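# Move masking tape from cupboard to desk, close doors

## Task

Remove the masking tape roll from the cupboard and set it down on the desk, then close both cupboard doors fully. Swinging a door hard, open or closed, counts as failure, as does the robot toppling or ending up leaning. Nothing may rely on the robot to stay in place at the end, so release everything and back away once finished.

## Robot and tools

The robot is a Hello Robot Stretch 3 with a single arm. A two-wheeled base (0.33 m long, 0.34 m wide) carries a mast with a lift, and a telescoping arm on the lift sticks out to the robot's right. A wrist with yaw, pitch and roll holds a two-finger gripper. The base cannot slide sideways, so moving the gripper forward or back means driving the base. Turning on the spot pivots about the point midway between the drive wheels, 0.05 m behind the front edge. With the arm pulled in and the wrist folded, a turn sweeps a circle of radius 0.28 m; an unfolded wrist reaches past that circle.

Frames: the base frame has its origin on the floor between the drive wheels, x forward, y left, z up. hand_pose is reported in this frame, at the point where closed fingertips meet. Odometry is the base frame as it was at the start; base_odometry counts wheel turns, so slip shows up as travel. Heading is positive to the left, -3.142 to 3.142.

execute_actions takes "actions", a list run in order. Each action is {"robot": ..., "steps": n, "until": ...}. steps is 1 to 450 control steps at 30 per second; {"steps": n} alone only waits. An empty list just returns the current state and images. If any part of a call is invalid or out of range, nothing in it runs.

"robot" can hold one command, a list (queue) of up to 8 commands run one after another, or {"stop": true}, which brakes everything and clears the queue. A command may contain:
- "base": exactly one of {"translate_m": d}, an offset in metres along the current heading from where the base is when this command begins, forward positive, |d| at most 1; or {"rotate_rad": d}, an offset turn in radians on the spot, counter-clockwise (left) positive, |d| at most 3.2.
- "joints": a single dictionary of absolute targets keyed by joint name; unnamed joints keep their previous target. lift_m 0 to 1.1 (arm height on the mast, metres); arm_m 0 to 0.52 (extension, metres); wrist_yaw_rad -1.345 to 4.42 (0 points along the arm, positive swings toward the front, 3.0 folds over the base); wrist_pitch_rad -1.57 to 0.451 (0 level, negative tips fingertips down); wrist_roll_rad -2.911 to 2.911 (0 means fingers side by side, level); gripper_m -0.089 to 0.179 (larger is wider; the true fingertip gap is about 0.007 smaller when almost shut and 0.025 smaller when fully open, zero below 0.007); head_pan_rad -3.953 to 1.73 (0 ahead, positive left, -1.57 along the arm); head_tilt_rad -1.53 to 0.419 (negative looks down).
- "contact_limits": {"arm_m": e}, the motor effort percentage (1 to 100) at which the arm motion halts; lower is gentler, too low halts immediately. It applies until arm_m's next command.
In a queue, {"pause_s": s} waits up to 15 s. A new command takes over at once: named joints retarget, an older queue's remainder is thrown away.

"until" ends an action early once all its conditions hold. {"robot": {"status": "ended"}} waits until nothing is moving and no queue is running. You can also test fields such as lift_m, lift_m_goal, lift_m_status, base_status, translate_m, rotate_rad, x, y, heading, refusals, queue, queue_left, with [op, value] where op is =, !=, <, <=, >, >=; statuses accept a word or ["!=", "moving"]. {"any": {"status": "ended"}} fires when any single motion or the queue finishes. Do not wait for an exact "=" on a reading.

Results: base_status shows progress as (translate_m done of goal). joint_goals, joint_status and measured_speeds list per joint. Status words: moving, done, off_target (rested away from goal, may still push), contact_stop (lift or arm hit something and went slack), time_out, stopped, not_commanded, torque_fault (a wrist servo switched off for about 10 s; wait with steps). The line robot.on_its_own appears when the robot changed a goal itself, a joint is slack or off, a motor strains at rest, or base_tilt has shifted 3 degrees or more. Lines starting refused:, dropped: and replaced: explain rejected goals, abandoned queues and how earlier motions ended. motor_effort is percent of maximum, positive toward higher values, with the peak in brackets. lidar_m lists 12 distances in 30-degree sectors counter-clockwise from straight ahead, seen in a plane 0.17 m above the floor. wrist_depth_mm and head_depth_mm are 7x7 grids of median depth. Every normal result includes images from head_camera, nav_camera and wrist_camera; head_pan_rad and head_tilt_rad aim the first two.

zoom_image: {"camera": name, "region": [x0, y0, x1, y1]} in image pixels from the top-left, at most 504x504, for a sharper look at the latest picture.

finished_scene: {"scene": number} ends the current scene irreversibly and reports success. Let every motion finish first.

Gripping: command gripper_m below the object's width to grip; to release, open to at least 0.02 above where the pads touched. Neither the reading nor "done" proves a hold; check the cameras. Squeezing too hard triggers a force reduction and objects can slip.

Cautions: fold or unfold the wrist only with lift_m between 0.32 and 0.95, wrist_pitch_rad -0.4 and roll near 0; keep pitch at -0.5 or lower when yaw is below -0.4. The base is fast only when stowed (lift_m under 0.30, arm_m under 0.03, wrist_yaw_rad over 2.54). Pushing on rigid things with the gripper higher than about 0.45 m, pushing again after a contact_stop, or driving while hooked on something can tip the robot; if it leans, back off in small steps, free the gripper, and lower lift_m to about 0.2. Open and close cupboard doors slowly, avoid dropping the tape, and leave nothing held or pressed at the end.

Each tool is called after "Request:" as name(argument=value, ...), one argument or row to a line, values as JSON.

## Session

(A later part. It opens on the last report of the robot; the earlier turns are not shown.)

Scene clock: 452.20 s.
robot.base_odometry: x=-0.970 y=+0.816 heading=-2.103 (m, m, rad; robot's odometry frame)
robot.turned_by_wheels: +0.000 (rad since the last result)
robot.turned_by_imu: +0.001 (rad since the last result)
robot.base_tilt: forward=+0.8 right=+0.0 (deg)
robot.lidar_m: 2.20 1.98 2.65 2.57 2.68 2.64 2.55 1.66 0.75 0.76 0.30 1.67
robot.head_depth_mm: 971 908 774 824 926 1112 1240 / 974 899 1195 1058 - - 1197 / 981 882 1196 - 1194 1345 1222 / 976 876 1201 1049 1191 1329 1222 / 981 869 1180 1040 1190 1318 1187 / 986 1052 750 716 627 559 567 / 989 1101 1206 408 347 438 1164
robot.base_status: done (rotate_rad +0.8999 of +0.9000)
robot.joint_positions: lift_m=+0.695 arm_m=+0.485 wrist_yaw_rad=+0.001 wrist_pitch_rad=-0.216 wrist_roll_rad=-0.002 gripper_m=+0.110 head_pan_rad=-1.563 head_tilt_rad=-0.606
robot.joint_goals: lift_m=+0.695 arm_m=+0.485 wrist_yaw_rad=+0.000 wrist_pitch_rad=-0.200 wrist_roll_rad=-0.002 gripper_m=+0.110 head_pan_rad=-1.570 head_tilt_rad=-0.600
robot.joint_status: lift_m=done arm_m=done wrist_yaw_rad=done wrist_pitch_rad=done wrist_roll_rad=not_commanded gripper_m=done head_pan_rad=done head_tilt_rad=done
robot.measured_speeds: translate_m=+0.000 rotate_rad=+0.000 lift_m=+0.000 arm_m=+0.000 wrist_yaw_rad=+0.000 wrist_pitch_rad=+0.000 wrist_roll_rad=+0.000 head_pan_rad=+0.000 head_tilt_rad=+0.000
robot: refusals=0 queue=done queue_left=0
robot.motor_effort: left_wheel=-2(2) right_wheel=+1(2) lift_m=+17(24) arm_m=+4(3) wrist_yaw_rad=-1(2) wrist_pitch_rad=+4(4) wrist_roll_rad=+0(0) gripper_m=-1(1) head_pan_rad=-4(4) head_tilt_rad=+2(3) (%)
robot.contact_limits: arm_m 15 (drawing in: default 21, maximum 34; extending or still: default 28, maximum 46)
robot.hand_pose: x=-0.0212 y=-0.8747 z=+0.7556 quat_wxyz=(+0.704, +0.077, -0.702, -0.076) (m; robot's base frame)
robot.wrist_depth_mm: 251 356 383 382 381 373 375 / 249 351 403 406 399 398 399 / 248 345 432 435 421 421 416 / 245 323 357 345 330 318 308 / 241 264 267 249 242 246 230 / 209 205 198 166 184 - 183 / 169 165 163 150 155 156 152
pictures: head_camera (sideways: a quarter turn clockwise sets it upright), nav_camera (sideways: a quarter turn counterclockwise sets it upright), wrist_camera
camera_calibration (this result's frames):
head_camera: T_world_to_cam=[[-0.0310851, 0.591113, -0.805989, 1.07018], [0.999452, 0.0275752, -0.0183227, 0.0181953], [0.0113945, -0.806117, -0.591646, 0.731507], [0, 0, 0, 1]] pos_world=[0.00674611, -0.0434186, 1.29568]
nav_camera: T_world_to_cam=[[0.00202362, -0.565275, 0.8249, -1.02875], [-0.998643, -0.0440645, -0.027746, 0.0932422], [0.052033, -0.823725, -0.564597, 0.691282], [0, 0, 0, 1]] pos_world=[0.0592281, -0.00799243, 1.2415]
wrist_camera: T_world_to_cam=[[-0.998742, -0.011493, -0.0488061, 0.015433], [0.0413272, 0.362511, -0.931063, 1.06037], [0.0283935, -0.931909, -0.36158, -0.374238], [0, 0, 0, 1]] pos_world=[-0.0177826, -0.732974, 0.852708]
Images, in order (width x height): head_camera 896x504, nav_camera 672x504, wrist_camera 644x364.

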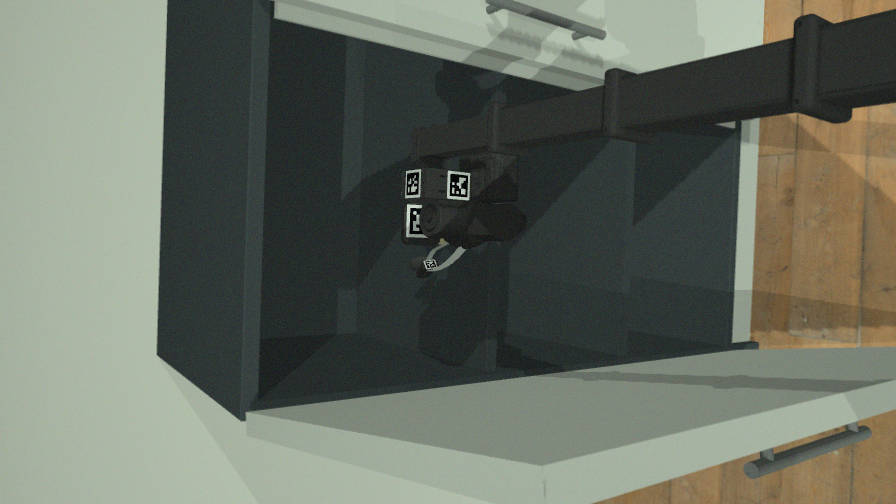

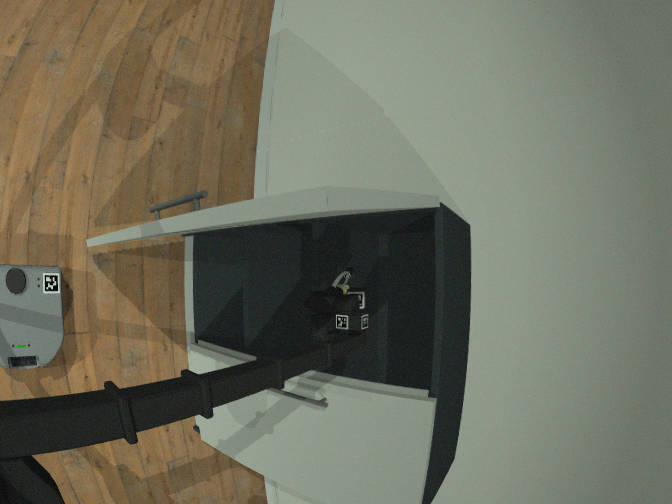

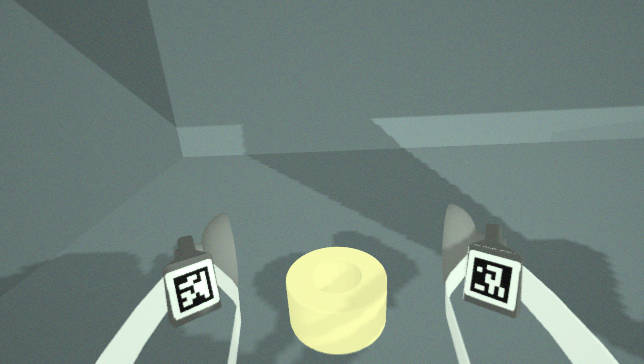

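Request:
execute_actions(
  actions=[
    {"robot":[{"joints":{"arm_m":0.476,"lift_m":0.686}},{"joints":{"gripper_m":0.01}},{"joints":{"lift_m":0.71}}],"steps":300,"until":{"robot":{"status":"ended"}}},
  ],
)

Scene clock: 461.27 s.
robot.base_odometry: x=-0.970 y=+0.816 heading=-2.103 (m, m, rad; robot's odometry frame)
robot.turned_by_wheels: +0.000 (rad since the last result)
robot.turned_by_imu: +0.001 (rad since the last result)
robot.base_tilt: forward=+0.8 right=+0.0 (deg)
robot.lidar_m: 2.20 1.99 2.67 2.57 2.68 2.65 2.55 1.66 0.75 0.75 0.30 1.66
robot.head_depth_mm: 974 903 775 823 929 1127 - / 971 892 1188 1060 - 1303 1191 / 977 889 1199 - 1187 1341 1222 / 981 877 1191 1087 1192 1332 1221 / 979 869 1176 1045 1189 1319 1196 / 984 1045 751 715 628 559 563 / 990 1106 1199 408 347 438 1163
robot.base_status: done (rotate_rad +0.8999 of +0.9000)
robot.joint_positions: lift_m=+0.710 arm_m=+0.476 wrist_yaw_rad=+0.001 wrist_pitch_rad=-0.217 wrist_roll_rad=-0.002 gripper_m=+0.011 head_pan_rad=-1.563 head_tilt_rad=-0.606
robot.joint_goals: lift_m=+0.710 arm_m=+0.476 wrist_yaw_rad=+0.000 wrist_pitch_rad=-0.200 wrist_roll_rad=-0.002 gripper_m=+0.010 head_pan_rad=-1.570 head_tilt_rad=-0.600
robot.joint_status: lift_m=done arm_m=done wrist_yaw_rad=done wrist_pitch_rad=done wrist_roll_rad=not_commanded gripper_m=done head_pan_rad=done head_tilt_rad=done
robot.measured_speeds: translate_m=+0.000 rotate_rad=+0.000 lift_m=+0.000 arm_m=+0.000 wrist_yaw_rad=+0.000 wrist_pitch_rad=+0.000 wrist_roll_rad=+0.000 head_pan_rad=+0.000 head_tilt_rad=+0.000
robot: refusals=0 queue=done queue_left=0
robot.motor_effort: left_wheel=-2(2) right_wheel=+0(0) lift_m=+26(29) arm_m=-4(7) wrist_yaw_rad=-1(0) wrist_pitch_rad=+5(5) wrist_roll_rad=+0(0) gripper_m=-17(92) head_pan_rad=-4(4) head_tilt_rad=+2(2) (%)
robot.hand_pose: x=-0.0212 y=-0.8664 z=+0.7697 quat_wxyz=(+0.704, +0.077, -0.702, -0.077) (m; robot's base frame)
robot.wrist_depth_mm: 252 357 390 388 385 381 381 / 251 350 416 410 405 405 403 / 248 349 444 441 433 432 429 / 245 344 391 379 365 350 338 / 243 289 291 186 280 261 254 / 222 224 225 153 176 208 203 / 187 185 179 171 174 171 169
pictures: head_camera (sideways: a quarter turn clockwise sets it upright), nav_camera (sideways: a quarter turn counterclockwise sets it upright), wrist_camera
camera_calibration (this result's frames):
head_camera: T_world_to_cam=[[-0.0310852, 0.591113, -0.805989, 1.07018], [0.999452, 0.0275755, -0.0183227, 0.0181953], [0.0113947, -0.806117, -0.591646, 0.731507], [0, 0, 0, 1]] pos_world=[0.00674612, -0.0434186, 1.29568]
nav_camera: T_world_to_cam=[[0.00202375, -0.565275, 0.8249, -1.02875], [-0.998643, -0.0440647, -0.027746, 0.0932422], [0.0520332, -0.823725, -0.564597, 0.691282], [0, 0, 0, 1]] pos_world=[0.0592281, -0.00799242, 1.2415]
wrist_camera: T_world_to_cam=[[-0.998742, -0.0114184, -0.048822, 0.016291], [0.0413255, 0.363938, -0.930506, 1.07125], [0.0283931, -0.931353, -0.363009, -0.359829], [0, 0, 0, 1]] pos_world=[-0.0177826, -0.724809, 0.866974]
Images, in order (width x height): head_camera 896x504, nav_camera 672x504, wrist_camera 644x364.

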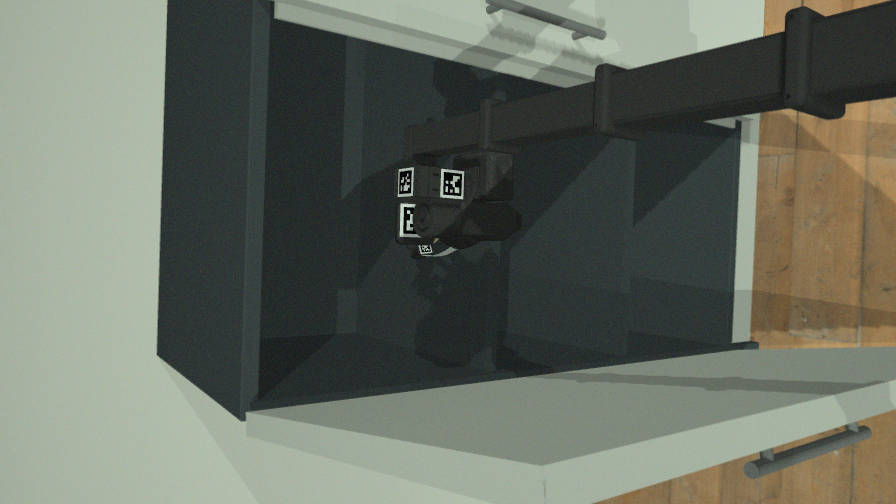

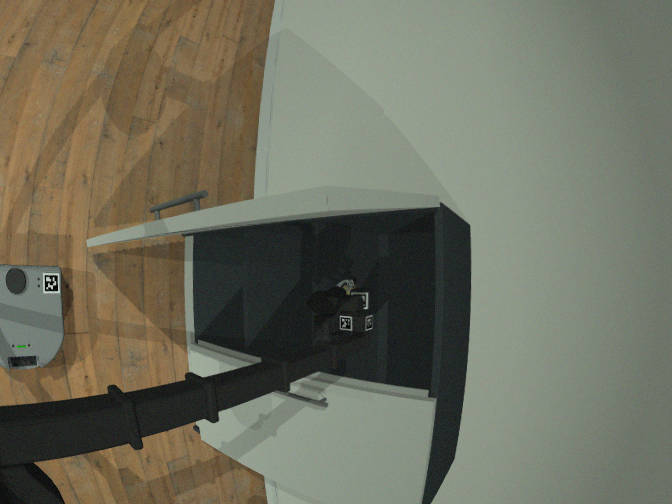

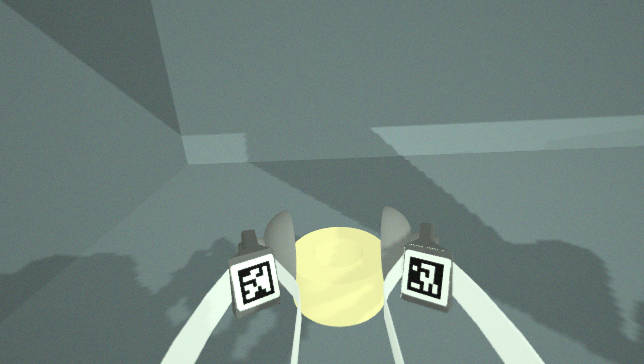

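Request:
execute_actions(
  actions=[
    {"robot":{"joints":{"arm_m":0.0}},"steps":200,"until":{"robot":{"arm_m":["<",0.27]}}},
    {"robot":{"base":{"translate_m":-0.18},"joints":{"lift_m":0.4,"wrist_pitch_rad":-0.4,"head_tilt_rad":-1.1,"head_pan_rad":-1.2}},"steps":200,"until":{"robot":{"base_status":"done","arm_m":["<",0.01]}}},
    {"robot":[{"joints":{"wrist_yaw_rad":2.7}},{"joints":{"lift_m":0.28}}],"steps":300,"until":{"robot":{"status":"ended"}}},
  ],
)

Scene clock: 493.20 s.
robot.base_odometry: x=-0.878 y=+0.971 heading=-2.103 (m, m, rad; robot's odometry frame)
robot.turned_by_wheels: +0.000 (rad since the last result)
robot.turned_by_imu: +0.002 (rad since the last result)
robot.base_tilt: forward=+0.8 right=+0.0 (deg)
robot.lidar_m: 2.38 2.15 2.66 2.58 2.69 2.45 2.37 1.66 0.73 0.71 0.42 0.40
robot.head_depth_mm: 918 1151 1080 1233 1307 1198 1103 / 913 1174 1135 1382 1301 1209 - / 916 1197 1380 1422 1321 - - / 871 1143 1383 1428 1308 1209 - / 718 821 956 1144 1290 1205 1094 / 535 590 656 813 1302 1196 1098 / 427 460 553 1440 1310 1192 1107
robot.base_status: done (translate_m -0.1800 of -0.1800)
robot.joint_positions: lift_m=+0.280 arm_m=+0.000 wrist_yaw_rad=+2.698 wrist_pitch_rad=-0.416 wrist_roll_rad=-0.002 gripper_m=+0.011 head_pan_rad=-1.207 head_tilt_rad=-1.087
robot.joint_goals: lift_m=+0.280 arm_m=+0.000 wrist_yaw_rad=+2.700 wrist_pitch_rad=-0.400 wrist_roll_rad=-0.002 gripper_m=+0.010 head_pan_rad=-1.200 head_tilt_rad=-1.100
robot.joint_status: lift_m=done arm_m=done wrist_yaw_rad=done wrist_pitch_rad=done wrist_roll_rad=not_commanded gripper_m=done head_pan_rad=done head_tilt_rad=done
robot.measured_speeds: translate_m=+0.000 rotate_rad=+0.000 lift_m=+0.000 arm_m=+0.000 wrist_yaw_rad=+0.000 wrist_pitch_rad=+0.000 wrist_roll_rad=+0.000 head_pan_rad=+0.000 head_tilt_rad=+0.000
robot: refusals=0 queue=done queue_left=0
robot.motor_effort: left_wheel=-2(8) right_wheel=+1(3) lift_m=+17(30) arm_m=-4(7) wrist_yaw_rad=+2(5) wrist_pitch_rad=+5(6) wrist_roll_rad=+0(0) gripper_m=-17(18) head_pan_rad=+4(36) head_tilt_rad=-5(25) (%)
robot.hand_pose: x=+0.0752 y=+0.0575 z=+0.2933 quat_wxyz=(+0.295, +0.706, -0.009, +0.643) (m; robot's base frame)
robot.wrist_depth_mm: - - - - - - - / - - - - - - - / - - 975 976 927 893 874 / - 781 751 741 722 694 685 / - 609 612 186 600 583 557 / - 516 523 152 310 485 475 / 447 - - 418 427 418 409
pictures: head_camera (sideways: a quarter turn clockwise sets it upright), nav_camera (sideways: a quarter turn counterclockwise sets it upright), wrist_camera
camera_calibration (this result's frames):
head_camera: T_world_to_cam=[[-0.344227, 0.828759, -0.441209, 0.596789], [0.924804, 0.380379, -0.00702627, 0.0039358], [0.162004, -0.41045, -0.897377, 1.12814], [0, 0, 0, 1]] pos_world=[0.0190282, -0.0330452, 1.2757]
nav_camera: T_world_to_cam=[[0.312142, -0.825616, 0.470026, -0.568223], [-0.926544, -0.373897, -0.0414488, 0.11062], [0.209962, -0.422562, -0.881679, 1.10266], [0, 0, 0, 1]] pos_world=[0.0483432, 0.0381692, 1.24386]
wrist_camera: T_world_to_cam=[[0.902182, -0.428458, -0.0499012, -0.018742], [-0.269929, -0.470535, -0.84008, 0.332599], [0.336459, 0.771376, -0.540162, 0.255907], [0, 0, 0, 1]] pos_world=[0.0205848, -0.0489308, 0.416706]
Images, in order (width x height): head_camera 896x504, nav_camera 672x504, wrist_camera 644x364.

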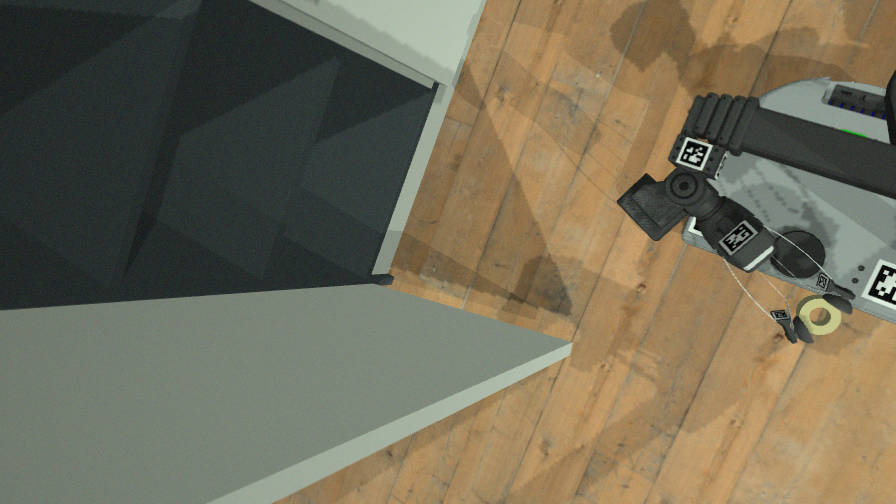

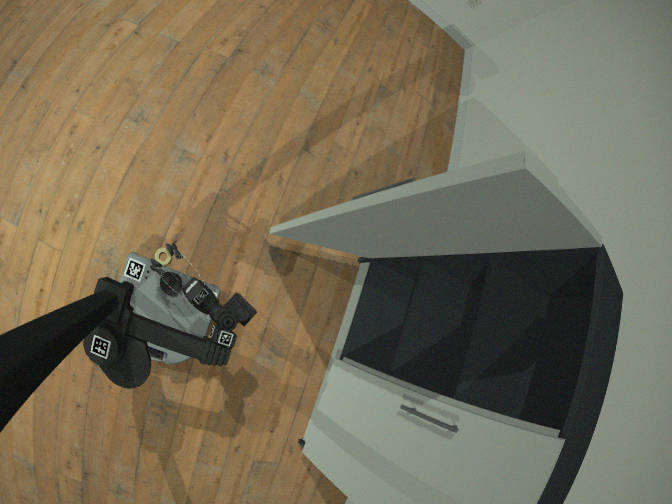

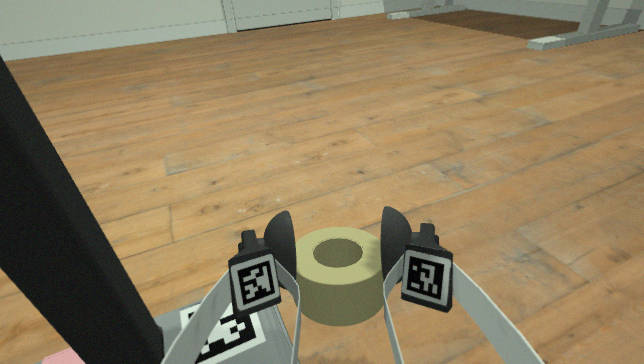

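Request:
execute_actions(
  actions=[
    {"robot":[{"base":{"translate_m":0.52},"joints":{"head_pan_rad":-1.8,"head_tilt_rad":-0.95}},{"joints":{"arm_m":0.2},"contact_limits":{"arm_m":15}}],"steps":300,"until":{"robot":{"status":"ended"}}},
  ],
)

Scene clock: 517.67 s.
robot.base_odometry: x=-1.142 y=+0.523 heading=-2.103 (m, m, rad; robot's odometry frame)
robot.turned_by_wheels: +0.000 (rad since the last result)
robot.turned_by_imu: +0.001 (rad since the last result)
robot.base_tilt: forward=+0.8 right=+0.0 (deg)
robot.lidar_m: 1.86 1.71 2.65 2.55 2.67 2.98 2.89 1.00 0.34 0.58 1.22 1.67
robot.head_depth_mm: 1118 379 405 498 1378 1227 1114 / 1040 438 491 561 728 1228 1141 / 490 546 631 749 906 1174 - / 612 723 897 1148 1412 1208 - / 1060 1268 1564 1564 1409 1204 1093 / 1056 1253 1518 1577 1385 1221 1104 / 1039 1217 1472 1569 1384 1230 1107
robot.base_status: done (translate_m +0.5200 of +0.5200)
robot.joint_positions: lift_m=+0.280 arm_m=+0.200 wrist_yaw_rad=+2.698 wrist_pitch_rad=-0.417 wrist_roll_rad=-0.002 gripper_m=+0.011 head_pan_rad=-1.793 head_tilt_rad=-0.952
robot.joint_goals: lift_m=+0.280 arm_m=+0.200 wrist_yaw_rad=+2.700 wrist_pitch_rad=-0.400 wrist_roll_rad=-0.002 gripper_m=+0.010 head_pan_rad=-1.800 head_tilt_rad=-0.950
robot.joint_status: lift_m=done arm_m=done wrist_yaw_rad=done wrist_pitch_rad=done wrist_roll_rad=not_commanded gripper_m=done head_pan_rad=done head_tilt_rad=done
robot.measured_speeds: translate_m=+0.000 rotate_rad=+0.000 lift_m=+0.000 arm_m=+0.000 wrist_yaw_rad=+0.000 wrist_pitch_rad=+0.000 wrist_roll_rad=+0.000 head_pan_rad=+0.000 head_tilt_rad=+0.000
robot: refusals=0 queue=done queue_left=0
robot.motor_effort: left_wheel=-2(9) right_wheel=+0(4) lift_m=+17(17) arm_m=+4(5) wrist_yaw_rad=+2(2) wrist_pitch_rad=+5(4) wrist_roll_rad=+0(0) gripper_m=-18(17) head_pan_rad=-4(45) head_tilt_rad=+1(10) (%)
robot.contact_limits: arm_m 15 (drawing in: default 21, maximum 34; extending or still: default 28, maximum 46)
robot.hand_pose: x=+0.0751 y=-0.1417 z=+0.2933 quat_wxyz=(+0.295, +0.706, -0.009, +0.644) (m; robot's base frame)
robot.wrist_depth_mm: - - - - - - - / - - - - - - - / - - 979 954 939 918 878 / 785 784 785 732 715 690 683 / 683 - - 186 605 568 565 / - - - 152 305 486 476 / - - - 422 420 415 414
pictures: head_camera (sideways: a quarter turn clockwise sets it upright), nav_camera (sideways: a quarter turn counterclockwise sets it upright), wrist_camera
camera_calibration (this result's frames):
head_camera: T_world_to_cam=[[0.157164, 0.814995, -0.557748, 0.745539], [0.980498, -0.196249, -0.0104768, 0.00808986], [-0.117996, -0.545224, -0.829944, 1.04221], [0, 0, 0, 1]] pos_world=[-0.00212678, -0.0377839, 1.28088]
nav_camera: T_world_to_cam=[[-0.18132, -0.790968, 0.584374, -0.714173], [-0.97981, 0.196199, -0.0384558, 0.107055], [-0.084236, -0.579548, -0.810573, 1.01203], [0, 0, 0, 1]] pos_world=[0.0606494, 0.000629765, 1.24179]
wrist_camera: T_world_to_cam=[[0.902374, -0.428056, -0.0499011, -0.103959], [-0.269775, -0.470783, -0.839991, 0.238728], [0.33607, 0.771448, -0.540301, 0.409653], [0, 0, 0, 1]] pos_world=[0.0205408, -0.248137, 0.416677]
Images, in order (width x height): head_camera 896x504, nav_camera 672x504, wrist_camera 644x364.

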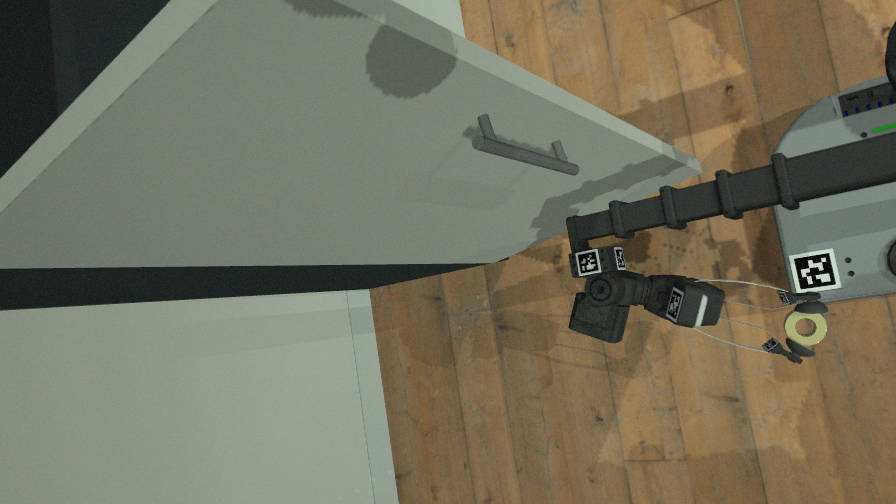

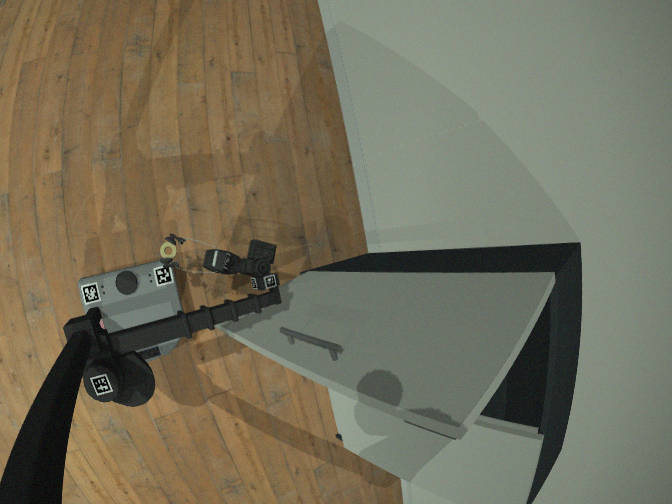

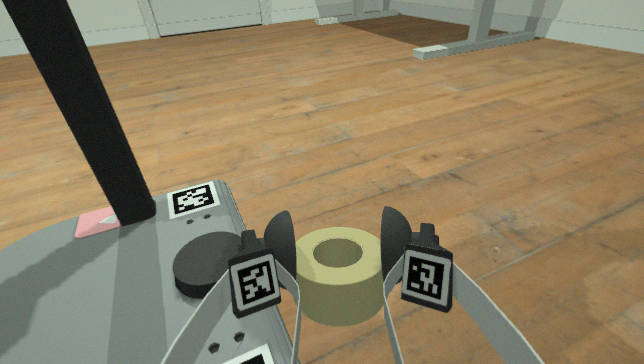

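Request:
execute_actions(
  actions=[
    {"robot":{"base":{"translate_m":-0.46},"joints":{"head_pan_rad":-1.6}},"steps":100,"until":{"robot":{"translate_m":["<=",-0.15]}}},
    {"robot":{"joints":{"arm_m":0.235},"contact_limits":{"arm_m":15}},"steps":100,"until":{"robot":{"translate_m":["<=",-0.23]}}},
    {"robot":{"joints":{"arm_m":0.29},"contact_limits":{"arm_m":15}},"steps":100,"until":{"robot":{"translate_m":["<=",-0.31]}}},
    {"robot":{"joints":{"arm_m":0.39},"contact_limits":{"arm_m":15}},"steps":200,"until":{"robot":{"status":"ended"}}},
  ],
)

Scene clock: 532.43 s.
robot.base_odometry: x=-0.909 y=+0.919 heading=-2.103 (m, m, rad; robot's odometry frame)
robot.turned_by_wheels: +0.000 (rad since the last result)
robot.turned_by_imu: +0.002 (rad since the last result)
robot.base_tilt: forward=+0.8 right=+0.0 (deg)
robot.lidar_m: 2.32 2.10 2.65 2.58 2.69 2.52 2.43 1.66 0.73 0.61 0.69 1.67
robot.head_depth_mm: 630 749 915 1182 1380 1223 1106 / 601 746 918 1188 1383 1228 1141 / 539 634 784 1097 1373 1250 - / 553 654 807 983 1346 1221 - / 567 676 833 1098 1367 1207 1100 / 583 698 868 1152 1380 1223 1104 / 599 724 911 1537 1372 1227 1100
robot.base_status: done (translate_m -0.4600 of -0.4600)
robot.joint_positions: lift_m=+0.280 arm_m=+0.390 wrist_yaw_rad=+2.701 wrist_pitch_rad=-0.417 wrist_roll_rad=-0.002 gripper_m=+0.011 head_pan_rad=-1.607 head_tilt_rad=-0.951
robot.joint_goals: lift_m=+0.280 arm_m=+0.390 wrist_yaw_rad=+2.700 wrist_pitch_rad=-0.400 wrist_roll_rad=-0.002 gripper_m=+0.010 head_pan_rad=-1.600 head_tilt_rad=-0.950
robot.joint_status: lift_m=done arm_m=done wrist_yaw_rad=done wrist_pitch_rad=done wrist_roll_rad=not_commanded gripper_m=done head_pan_rad=done head_tilt_rad=done
robot.measured_speeds: translate_m=+0.000 rotate_rad=+0.000 lift_m=+0.000 arm_m=+0.000 wrist_yaw_rad=+0.000 wrist_pitch_rad=+0.000 wrist_roll_rad=+0.000 head_pan_rad=+0.000 head_tilt_rad=+0.000
robot: refusals=0 queue=done queue_left=0
robot.motor_effort: left_wheel=-2(10) right_wheel=+2(9) lift_m=+17(18) arm_m=+4(2) wrist_yaw_rad=-2(2) wrist_pitch_rad=+5(5) wrist_roll_rad=+0(0) gripper_m=-17(16) head_pan_rad=+4(28) head_tilt_rad=+1(1) (%)
robot.contact_limits: arm_m 15 (drawing in: default 21, maximum 34; extending or still: default 28, maximum 46)
robot.hand_pose: x=+0.0745 y=-0.3316 z=+0.2931 quat_wxyz=(+0.295, +0.706, -0.008, +0.644) (m; robot's base frame)
robot.wrist_depth_mm: - - - - - - - / - - - - - - - / - - - 980 949 903 874 / 889 - 747 728 720 710 683 / - - - 186 599 563 564 / - - - 152 308 487 475 / - - 418 422 417 416 413
pictures: head_camera (sideways: a quarter turn clockwise sets it upright), nav_camera (sideways: a quarter turn counterclockwise sets it upright), wrist_camera
camera_calibration (this result's frames):
head_camera: T_world_to_cam=[[0.00316709, 0.829744, -0.558135, 0.746982], [0.999886, -0.0108717, -0.0104885, 0.00798677], [-0.0147706, -0.558038, -0.829684, 1.04124], [0, 0, 0, 1]] pos_world=[0.0050282, -0.0386641, 1.2809]
nav_camera: T_world_to_cam=[[-0.0313626, -0.810605, 0.584753, -0.715581], [-0.999201, 0.0109266, -0.0384442, 0.107158], [0.0247737, -0.585491, -0.8103, 1.01101], [0, 0, 0, 1]] pos_world=[0.0595838, 0.0107147, 1.24178]
wrist_camera: T_world_to_cam=[[0.903422, -0.425841, -0.0498697, -0.184097], [-0.268812, -0.471956, -0.839641, 0.148513], [0.334018, 0.771956, -0.540847, 0.556678], [0, 0, 0, 1]] pos_world=[0.0202997, -0.438036, 0.416594]
Images, in order (width x height): head_camera 896x504, nav_camera 672x504, wrist_camera 644x364.

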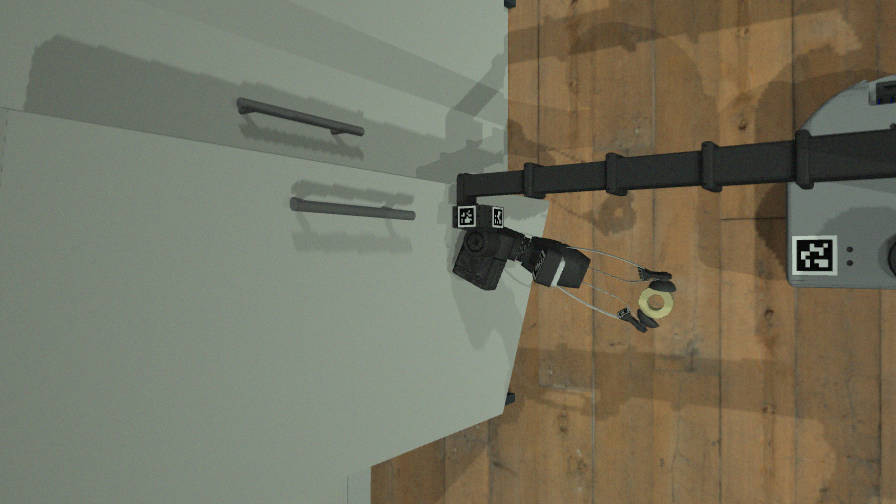

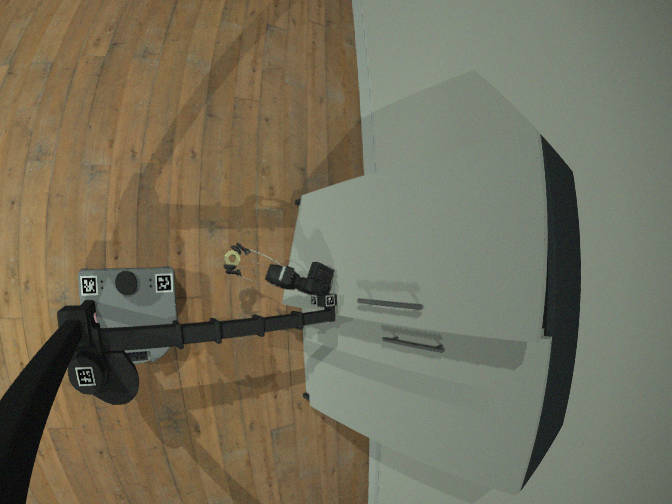

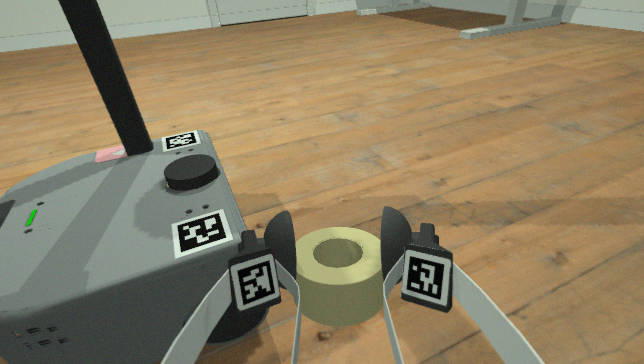

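Request:
execute_actions(
  actions=[
    {"robot":[{"joints":{"arm_m":0.42,"head_tilt_rad":-0.6},"contact_limits":{"arm_m":13}},{"joints":{"arm_m":0.438},"contact_limits":{"arm_m":13}},{"joints":{"arm_m":0.449},"contact_limits":{"arm_m":13}},{"joints":{"arm_m":0.457},"contact_limits":{"arm_m":13}},{"joints":{"arm_m":0.464},"contact_limits":{"arm_m":13}},{"joints":{"arm_m":0.471},"contact_limits":{"arm_m":13}},{"joints":{"arm_m":0.478},"contact_limits":{"arm_m":13}},{"joints":{"arm_m":0.485},"contact_limits":{"arm_m":13}}],"steps":450,"until":{"robot":{"status":"ended"}}},
  ],
)

Scene clock: 546.00 s.
robot.base_odometry: x=-0.909 y=+0.919 heading=-2.103 (m, m, rad; robot's odometry frame)
robot.turned_by_wheels: -0.001 (rad since the last result)
robot.turned_by_imu: +0.000 (rad since the last result)
robot.base_tilt: forward=+0.7 right=+0.0 (deg)
robot.lidar_m: 2.32 2.09 2.66 2.58 2.69 2.52 2.43 1.66 0.73 0.70 0.73 1.67
robot.head_depth_mm: 983 908 714 820 959 1163 1214 / 980 900 716 822 962 1151 1232 / 980 891 717 819 958 1154 1221 / 978 881 717 820 949 1183 1214 / 980 875 715 814 956 1148 1214 / 977 865 712 821 956 1146 1203 / 977 862 711 815 975 1362 1207
robot.base_status: done (translate_m -0.4600 of -0.4600)
robot.joint_positions: lift_m=+0.280 arm_m=+0.480 wrist_yaw_rad=+2.711 wrist_pitch_rad=-0.418 wrist_roll_rad=-0.002 gripper_m=+0.011 head_pan_rad=-1.607 head_tilt_rad=-0.605
robot.joint_goals: lift_m=+0.280 arm_m=+0.480 wrist_yaw_rad=+2.700 wrist_pitch_rad=-0.400 wrist_roll_rad=-0.002 gripper_m=+0.010 head_pan_rad=-1.600 head_tilt_rad=-0.600
robot.joint_status: lift_m=done arm_m=contact_stop wrist_yaw_rad=done wrist_pitch_rad=done wrist_roll_rad=not_commanded gripper_m=done head_pan_rad=done head_tilt_rad=done
robot.measured_speeds: translate_m=+0.000 rotate_rad=+0.000 lift_m=+0.000 arm_m=-0.005 wrist_yaw_rad=-0.010 wrist_pitch_rad=+0.000 wrist_roll_rad=+0.000 head_pan_rad=+0.000 head_tilt_rad=+0.000
robot: refusals=0 queue=dropped queue_left=0
robot.on_its_own: arm_m is slack since a contact_stop, until your next command for it (your +0.485 is given up)
robot.motor_effort: left_wheel=-12(12) right_wheel=+11(11) lift_m=+17(17) arm_m=+4(15) wrist_yaw_rad=-9(12) wrist_pitch_rad=+5(5) wrist_roll_rad=+0(0) gripper_m=-17(17) head_pan_rad=+4(4) head_tilt_rad=+2(22) (%)
robot.contact_limits: arm_m 13 (drawing in: default 21, maximum 34; extending or still: default 28, maximum 46)
robot.hand_pose: x=+0.0723 y=-0.4212 z=+0.2929 quat_wxyz=(+0.291, +0.706, -0.004, +0.645) (m; robot's base frame)
robot.wrist_depth_mm: - - - - - - - / - - - - - - - / - - - 964 926 876 866 / - - 763 725 719 691 688 / - - - 185 594 564 560 / - - - 153 308 485 469 / 451 448 432 419 427 411 411
pictures: head_camera (sideways: a quarter turn clockwise sets it upright), nav_camera (sideways: a quarter turn counterclockwise sets it upright), wrist_camera
camera_calibration (this result's frames):
head_camera: T_world_to_cam=[[-0.0053853, 0.59138, -0.806375, 1.07053], [0.999705, -0.015898, -0.0183357, 0.0182107], [-0.0236631, -0.806236, -0.59112, 0.731037], [0, 0, 0, 1]] pos_world=[0.00485842, -0.0434097, 1.29571]
nav_camera: T_world_to_cam=[[-0.0225254, -0.564291, 0.825268, -1.02908], [-0.999615, -0.000640842, -0.0277223, 0.0932173], [0.0161723, -0.825576, -0.56406, 0.690801], [0, 0, 0, 1]] pos_world=[0.0588292, -0.0103331, 1.2415]
wrist_camera: T_world_to_cam=[[0.907844, -0.416323, -0.0499506, -0.216555], [-0.264252, -0.475565, -0.839052, 0.103397], [0.325562, 0.774928, -0.541753, 0.628582], [0, 0, 0, 1]] pos_world=[0.0192786, -0.528091, 0.416475]
Images, in order (width x height): head_camera 896x504, nav_camera 672x504, wrist_camera 644x364.

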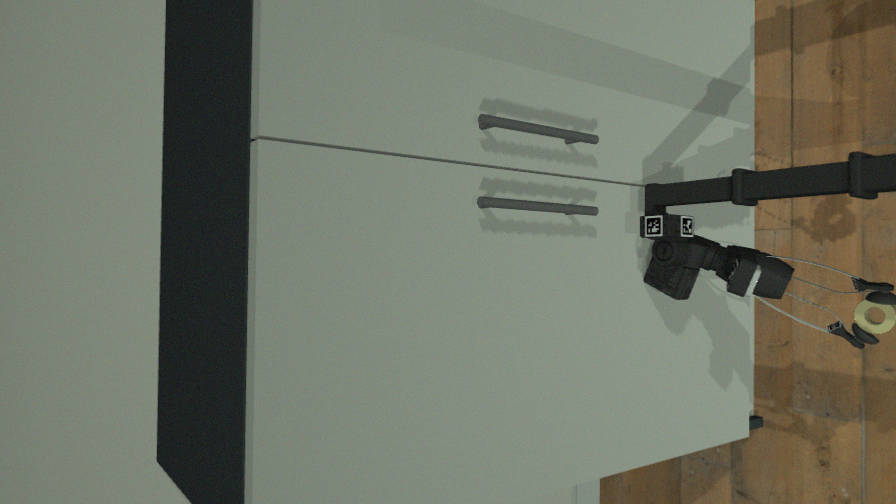

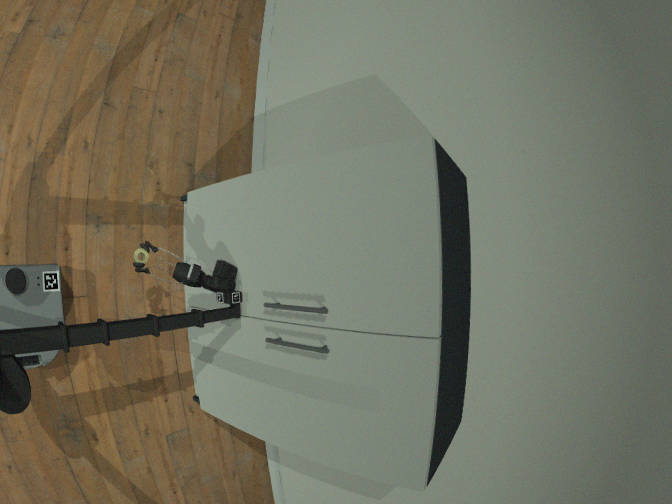

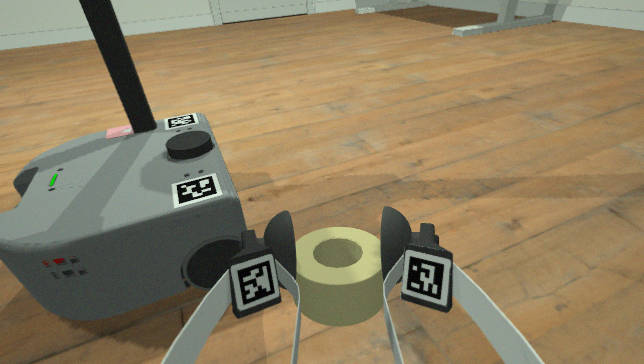

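Request:
execute_actions(
  actions=[
    {"robot":{"joints":{"arm_m":0.0}},"steps":200,"until":{"robot":{"arm_m":["<",0.3]}}},
    {"robot":{"base":{"rotate_rad":0.858}},"steps":200,"until":{"robot":{"status":"ended"}}},
    {"robot":{"base":{"translate_m":1.0}},"steps":200,"until":{"robot":{"translate_m":[">",0.5]}}},
    {"robot":[{"base":{"translate_m":0.94}},{"base":{"rotate_rad":0.713},"joints":{"lift_m":0.76}},{"joints":{"wrist_yaw_rad":0.0,"wrist_pitch_rad":-0.2}}],"steps":450,"until":{"robot":{"status":"ended"}}},
  ],
)

Scene clock: 583.60 s.
robot.base_odometry: x=-0.447 y=-0.447 heading=-0.532 (m, m, rad; robot's odometry frame)
robot.turned_by_wheels: +1.571 (rad since the last result)
robot.turned_by_imu: +1.585 (rad since the last result)
robot.base_tilt: forward=+0.8 right=-0.1 (deg)
robot.lidar_m: 1.48 1.53 2.13 3.36 3.24 1.89 2.26 1.97 1.44 0.91 1.43 1.48
robot.head_depth_mm: 1167 1309 1463 1673 1791 1457 1249 / 1167 1301 1460 1638 1606 1437 1255 / 1165 1298 1383 992 827 1434 1257 / 1157 1300 1376 987 824 1335 - / 1156 1300 1368 988 821 1439 1215 / 1156 1285 1357 979 844 1434 1214 / 1150 1282 1350 975 839 1426 1195
robot.base_status: done (rotate_rad +0.7129 of +0.7130)
robot.joint_positions: lift_m=+0.760 arm_m=+0.000 wrist_yaw_rad=+0.002 wrist_pitch_rad=-0.224 wrist_roll_rad=-0.002 gripper_m=+0.011 head_pan_rad=-1.607 head_tilt_rad=-0.605
robot.joint_goals: lift_m=+0.760 arm_m=+0.000 wrist_yaw_rad=+0.000 wrist_pitch_rad=-0.200 wrist_roll_rad=-0.002 gripper_m=+0.010 head_pan_rad=-1.600 head_tilt_rad=-0.600
robot.joint_status: lift_m=done arm_m=done wrist_yaw_rad=done wrist_pitch_rad=done wrist_roll_rad=not_commanded gripper_m=done head_pan_rad=done head_tilt_rad=done
robot.measured_speeds: translate_m=+0.000 rotate_rad=+0.000 lift_m=+0.000 arm_m=+0.000 wrist_yaw_rad=+0.000 wrist_pitch_rad=+0.000 wrist_roll_rad=+0.000 head_pan_rad=+0.000 head_tilt_rad=+0.000
robot: refusals=0 queue=done queue_left=0
robot.motor_effort: left_wheel=-2(13) right_wheel=+1(9) lift_m=+26(26) arm_m=-4(5) wrist_yaw_rad=-2(8) wrist_pitch_rad=+7(5) wrist_roll_rad=+0(0) gripper_m=-17(17) head_pan_rad=+4(4) head_tilt_rad=+2(2) (%)
robot.hand_pose: x=-0.0209 y=-0.3899 z=+0.8181 quat_wxyz=(+0.704, +0.080, -0.702, -0.078) (m; robot's base frame)
robot.wrist_depth_mm: - - - - - - - / - - - - - - - / 922 867 817 763 832 - - / 534 522 496 478 468 - - / 403 389 399 186 366 - - / - - - 153 - - - / - - - - - - -
pictures: head_camera (sideways: a quarter turn clockwise sets it upright), nav_camera (sideways: a quarter turn counterclockwise sets it upright), wrist_camera
camera_calibration (this result's frames):
head_camera: T_world_to_cam=[[-0.00538553, 0.591376, -0.806378, 1.07053], [0.999705, -0.015898, -0.0183358, 0.0182108], [-0.0236632, -0.806239, -0.591116, 0.731031], [0, 0, 0, 1]] pos_world=[0.00485842, -0.0434098, 1.29571]
nav_camera: T_world_to_cam=[[-0.0225251, -0.564287, 0.825272, -1.02908], [-0.999615, -0.000641113, -0.0277221, 0.093217], [0.0161723, -0.825579, -0.564055, 0.690795], [0, 0, 0, 1]] pos_world=[0.0588291, -0.0103335, 1.24151]
wrist_camera: T_world_to_cam=[[-0.998723, -0.0125622, -0.048934, 0.0241007], [0.0408168, 0.370146, -0.928077, 0.943233], [0.0297714, -0.928889, -0.36916, 0.107566], [0, 0, 0, 1]] pos_world=[-0.0176322, -0.248914, 0.916281]
Images, in order (width x height): head_camera 896x504, nav_camera 672x504, wrist_camera 644x364.

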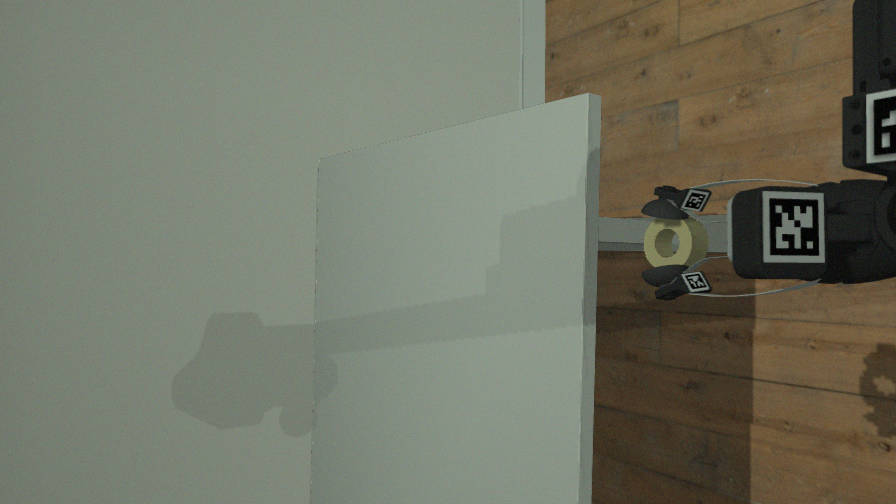

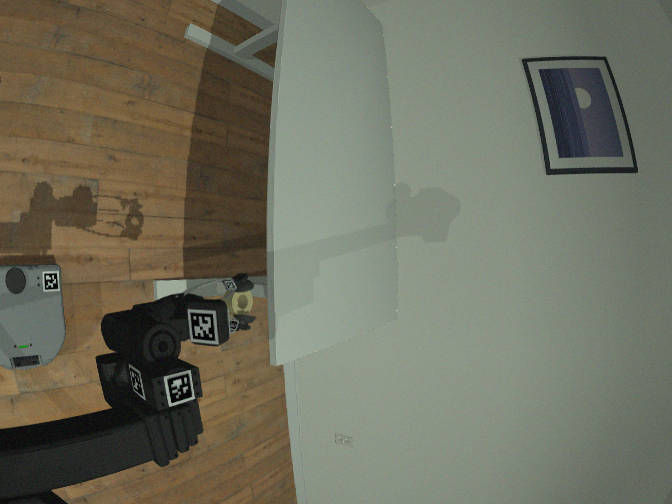

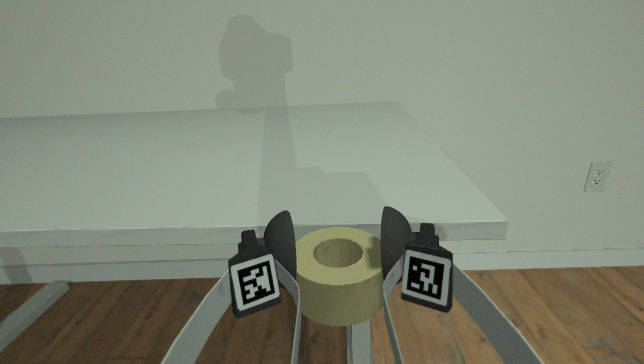

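Request:
execute_actions(
  actions=[
    {"robot":{"joints":{"arm_m":0.33,"lift_m":0.72}},"steps":200,"until":{"robot":{"status":"ended"}}},
  ],
)

Scene clock: 592.70 s.
robot.base_odometry: x=-0.447 y=-0.447 heading=-0.532 (m, m, rad; robot's odometry frame)
robot.turned_by_wheels: +0.000 (rad since the last result)
robot.turned_by_imu: +0.001 (rad since the last result)
robot.base_tilt: forward=+0.8 right=+0.0 (deg)
robot.lidar_m: 1.48 1.53 2.12 3.35 3.22 1.90 2.26 1.97 1.43 0.91 1.43 1.48
robot.head_depth_mm: 1170 1310 1475 1677 1770 1456 1280 / 1171 1292 1467 1633 1783 - 1229 / 1162 1292 1390 1040 1609 1450 1221 / 1155 1286 1383 1032 1311 1409 1200 / 1161 1294 1374 982 821 1430 1215 / 1162 1293 1368 984 848 1430 1211 / 1166 1277 1349 975 843 1426 1208
robot.base_status: done (rotate_rad +0.7129 of +0.7130)
robot.joint_positions: lift_m=+0.720 arm_m=+0.330 wrist_yaw_rad=+0.001 wrist_pitch_rad=-0.223 wrist_roll_rad=-0.002 gripper_m=+0.011 head_pan_rad=-1.607 head_tilt_rad=-0.605
robot.joint_goals: lift_m=+0.720 arm_m=+0.330 wrist_yaw_rad=+0.000 wrist_pitch_rad=-0.200 wrist_roll_rad=-0.002 gripper_m=+0.010 head_pan_rad=-1.600 head_tilt_rad=-0.600
robot.joint_status: lift_m=done arm_m=done wrist_yaw_rad=done wrist_pitch_rad=done wrist_roll_rad=not_commanded gripper_m=done head_pan_rad=done head_tilt_rad=done
robot.measured_speeds: translate_m=+0.000 rotate_rad=+0.000 lift_m=+0.000 arm_m=+0.000 wrist_yaw_rad=+0.000 wrist_pitch_rad=+0.000 wrist_roll_rad=+0.000 head_pan_rad=+0.000 head_tilt_rad=+0.000
robot: refusals=0 queue=done queue_left=0
robot.motor_effort: left_wheel=-3(2) right_wheel=+1(1) lift_m=+17(28) arm_m=+4(4) wrist_yaw_rad=-1(2) wrist_pitch_rad=+6(7) wrist_roll_rad=+0(0) gripper_m=-18(17) head_pan_rad=+4(4) head_tilt_rad=+2(3) (%)
robot.hand_pose: x=-0.0212 y=-0.7191 z=+0.7789 quat_wxyz=(+0.704, +0.079, -0.702, -0.079) (m; robot's base frame)
robot.wrist_depth_mm: 737 743 736 738 724 731 733 / 788 777 789 782 762 798 773 / 743 674 624 594 562 836 837 / 418 401 390 372 359 373 875 / 297 287 291 186 276 256 900 / 227 224 224 152 175 207 202 / 185 184 178 170 173 170 168
pictures: head_camera (sideways: a quarter turn clockwise sets it upright), nav_camera (sideways: a quarter turn counterclockwise sets it upright), wrist_camera
camera_calibration (this result's frames):
head_camera: T_world_to_cam=[[-0.0053856, 0.591376, -0.806378, 1.07053], [0.999705, -0.0158979, -0.0183358, 0.0182108], [-0.0236631, -0.806239, -0.591116, 0.731031], [0, 0, 0, 1]] pos_world=[0.00485843, -0.0434098, 1.29571]
nav_camera: T_world_to_cam=[[-0.0225251, -0.564287, 0.825271, -1.02908], [-0.999615, -0.000641229, -0.0277221, 0.093217], [0.0161724, -0.825579, -0.564055, 0.690795], [0, 0, 0, 1]] pos_world=[0.0588291, -0.0103334, 1.24151]
wrist_camera: T_world_to_cam=[[-0.99874, -0.0111594, -0.0489252, 0.0186936], [0.041353, 0.369288, -0.928394, 1.02837], [0.0284279, -0.929248, -0.368362, -0.213669], [0, 0, 0, 1]] pos_world=[-0.017782, -0.578108, 0.876941]
Images, in order (width x height): head_camera 896x504, nav_camera 672x504, wrist_camera 644x364.

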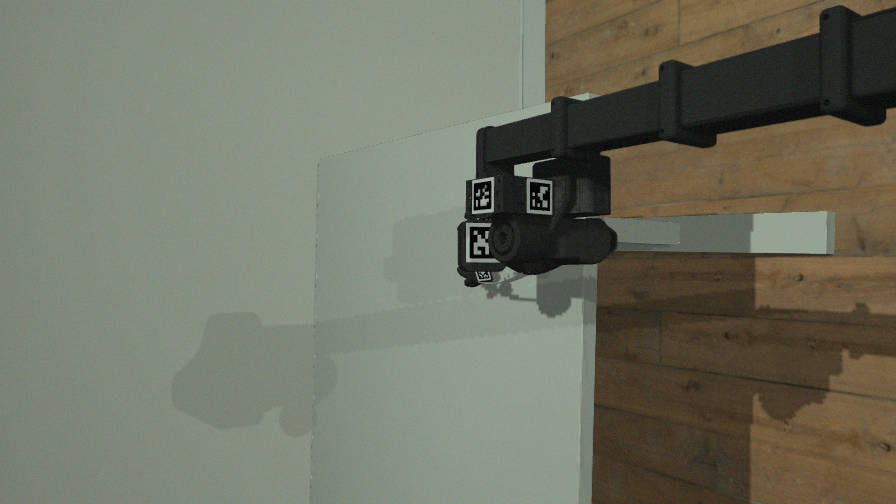

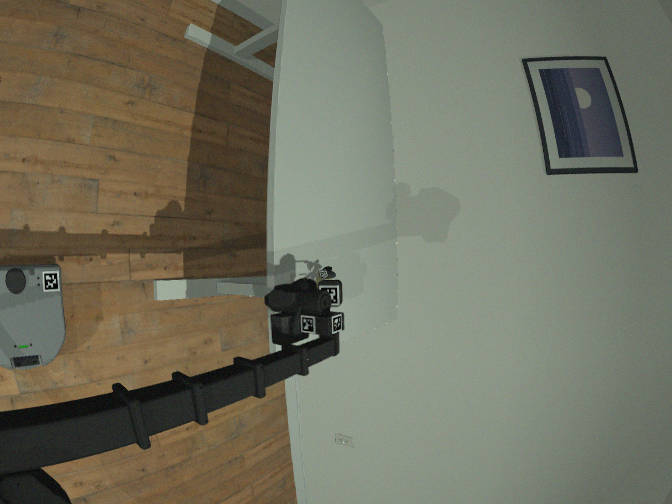

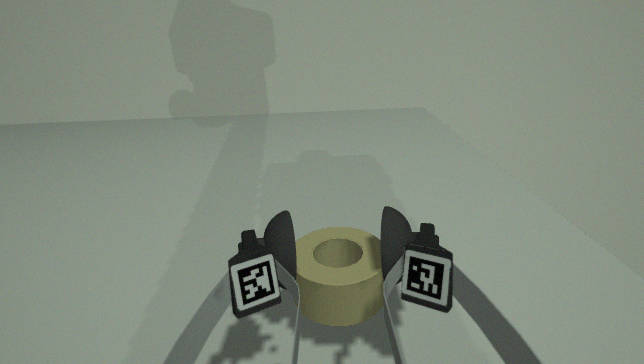

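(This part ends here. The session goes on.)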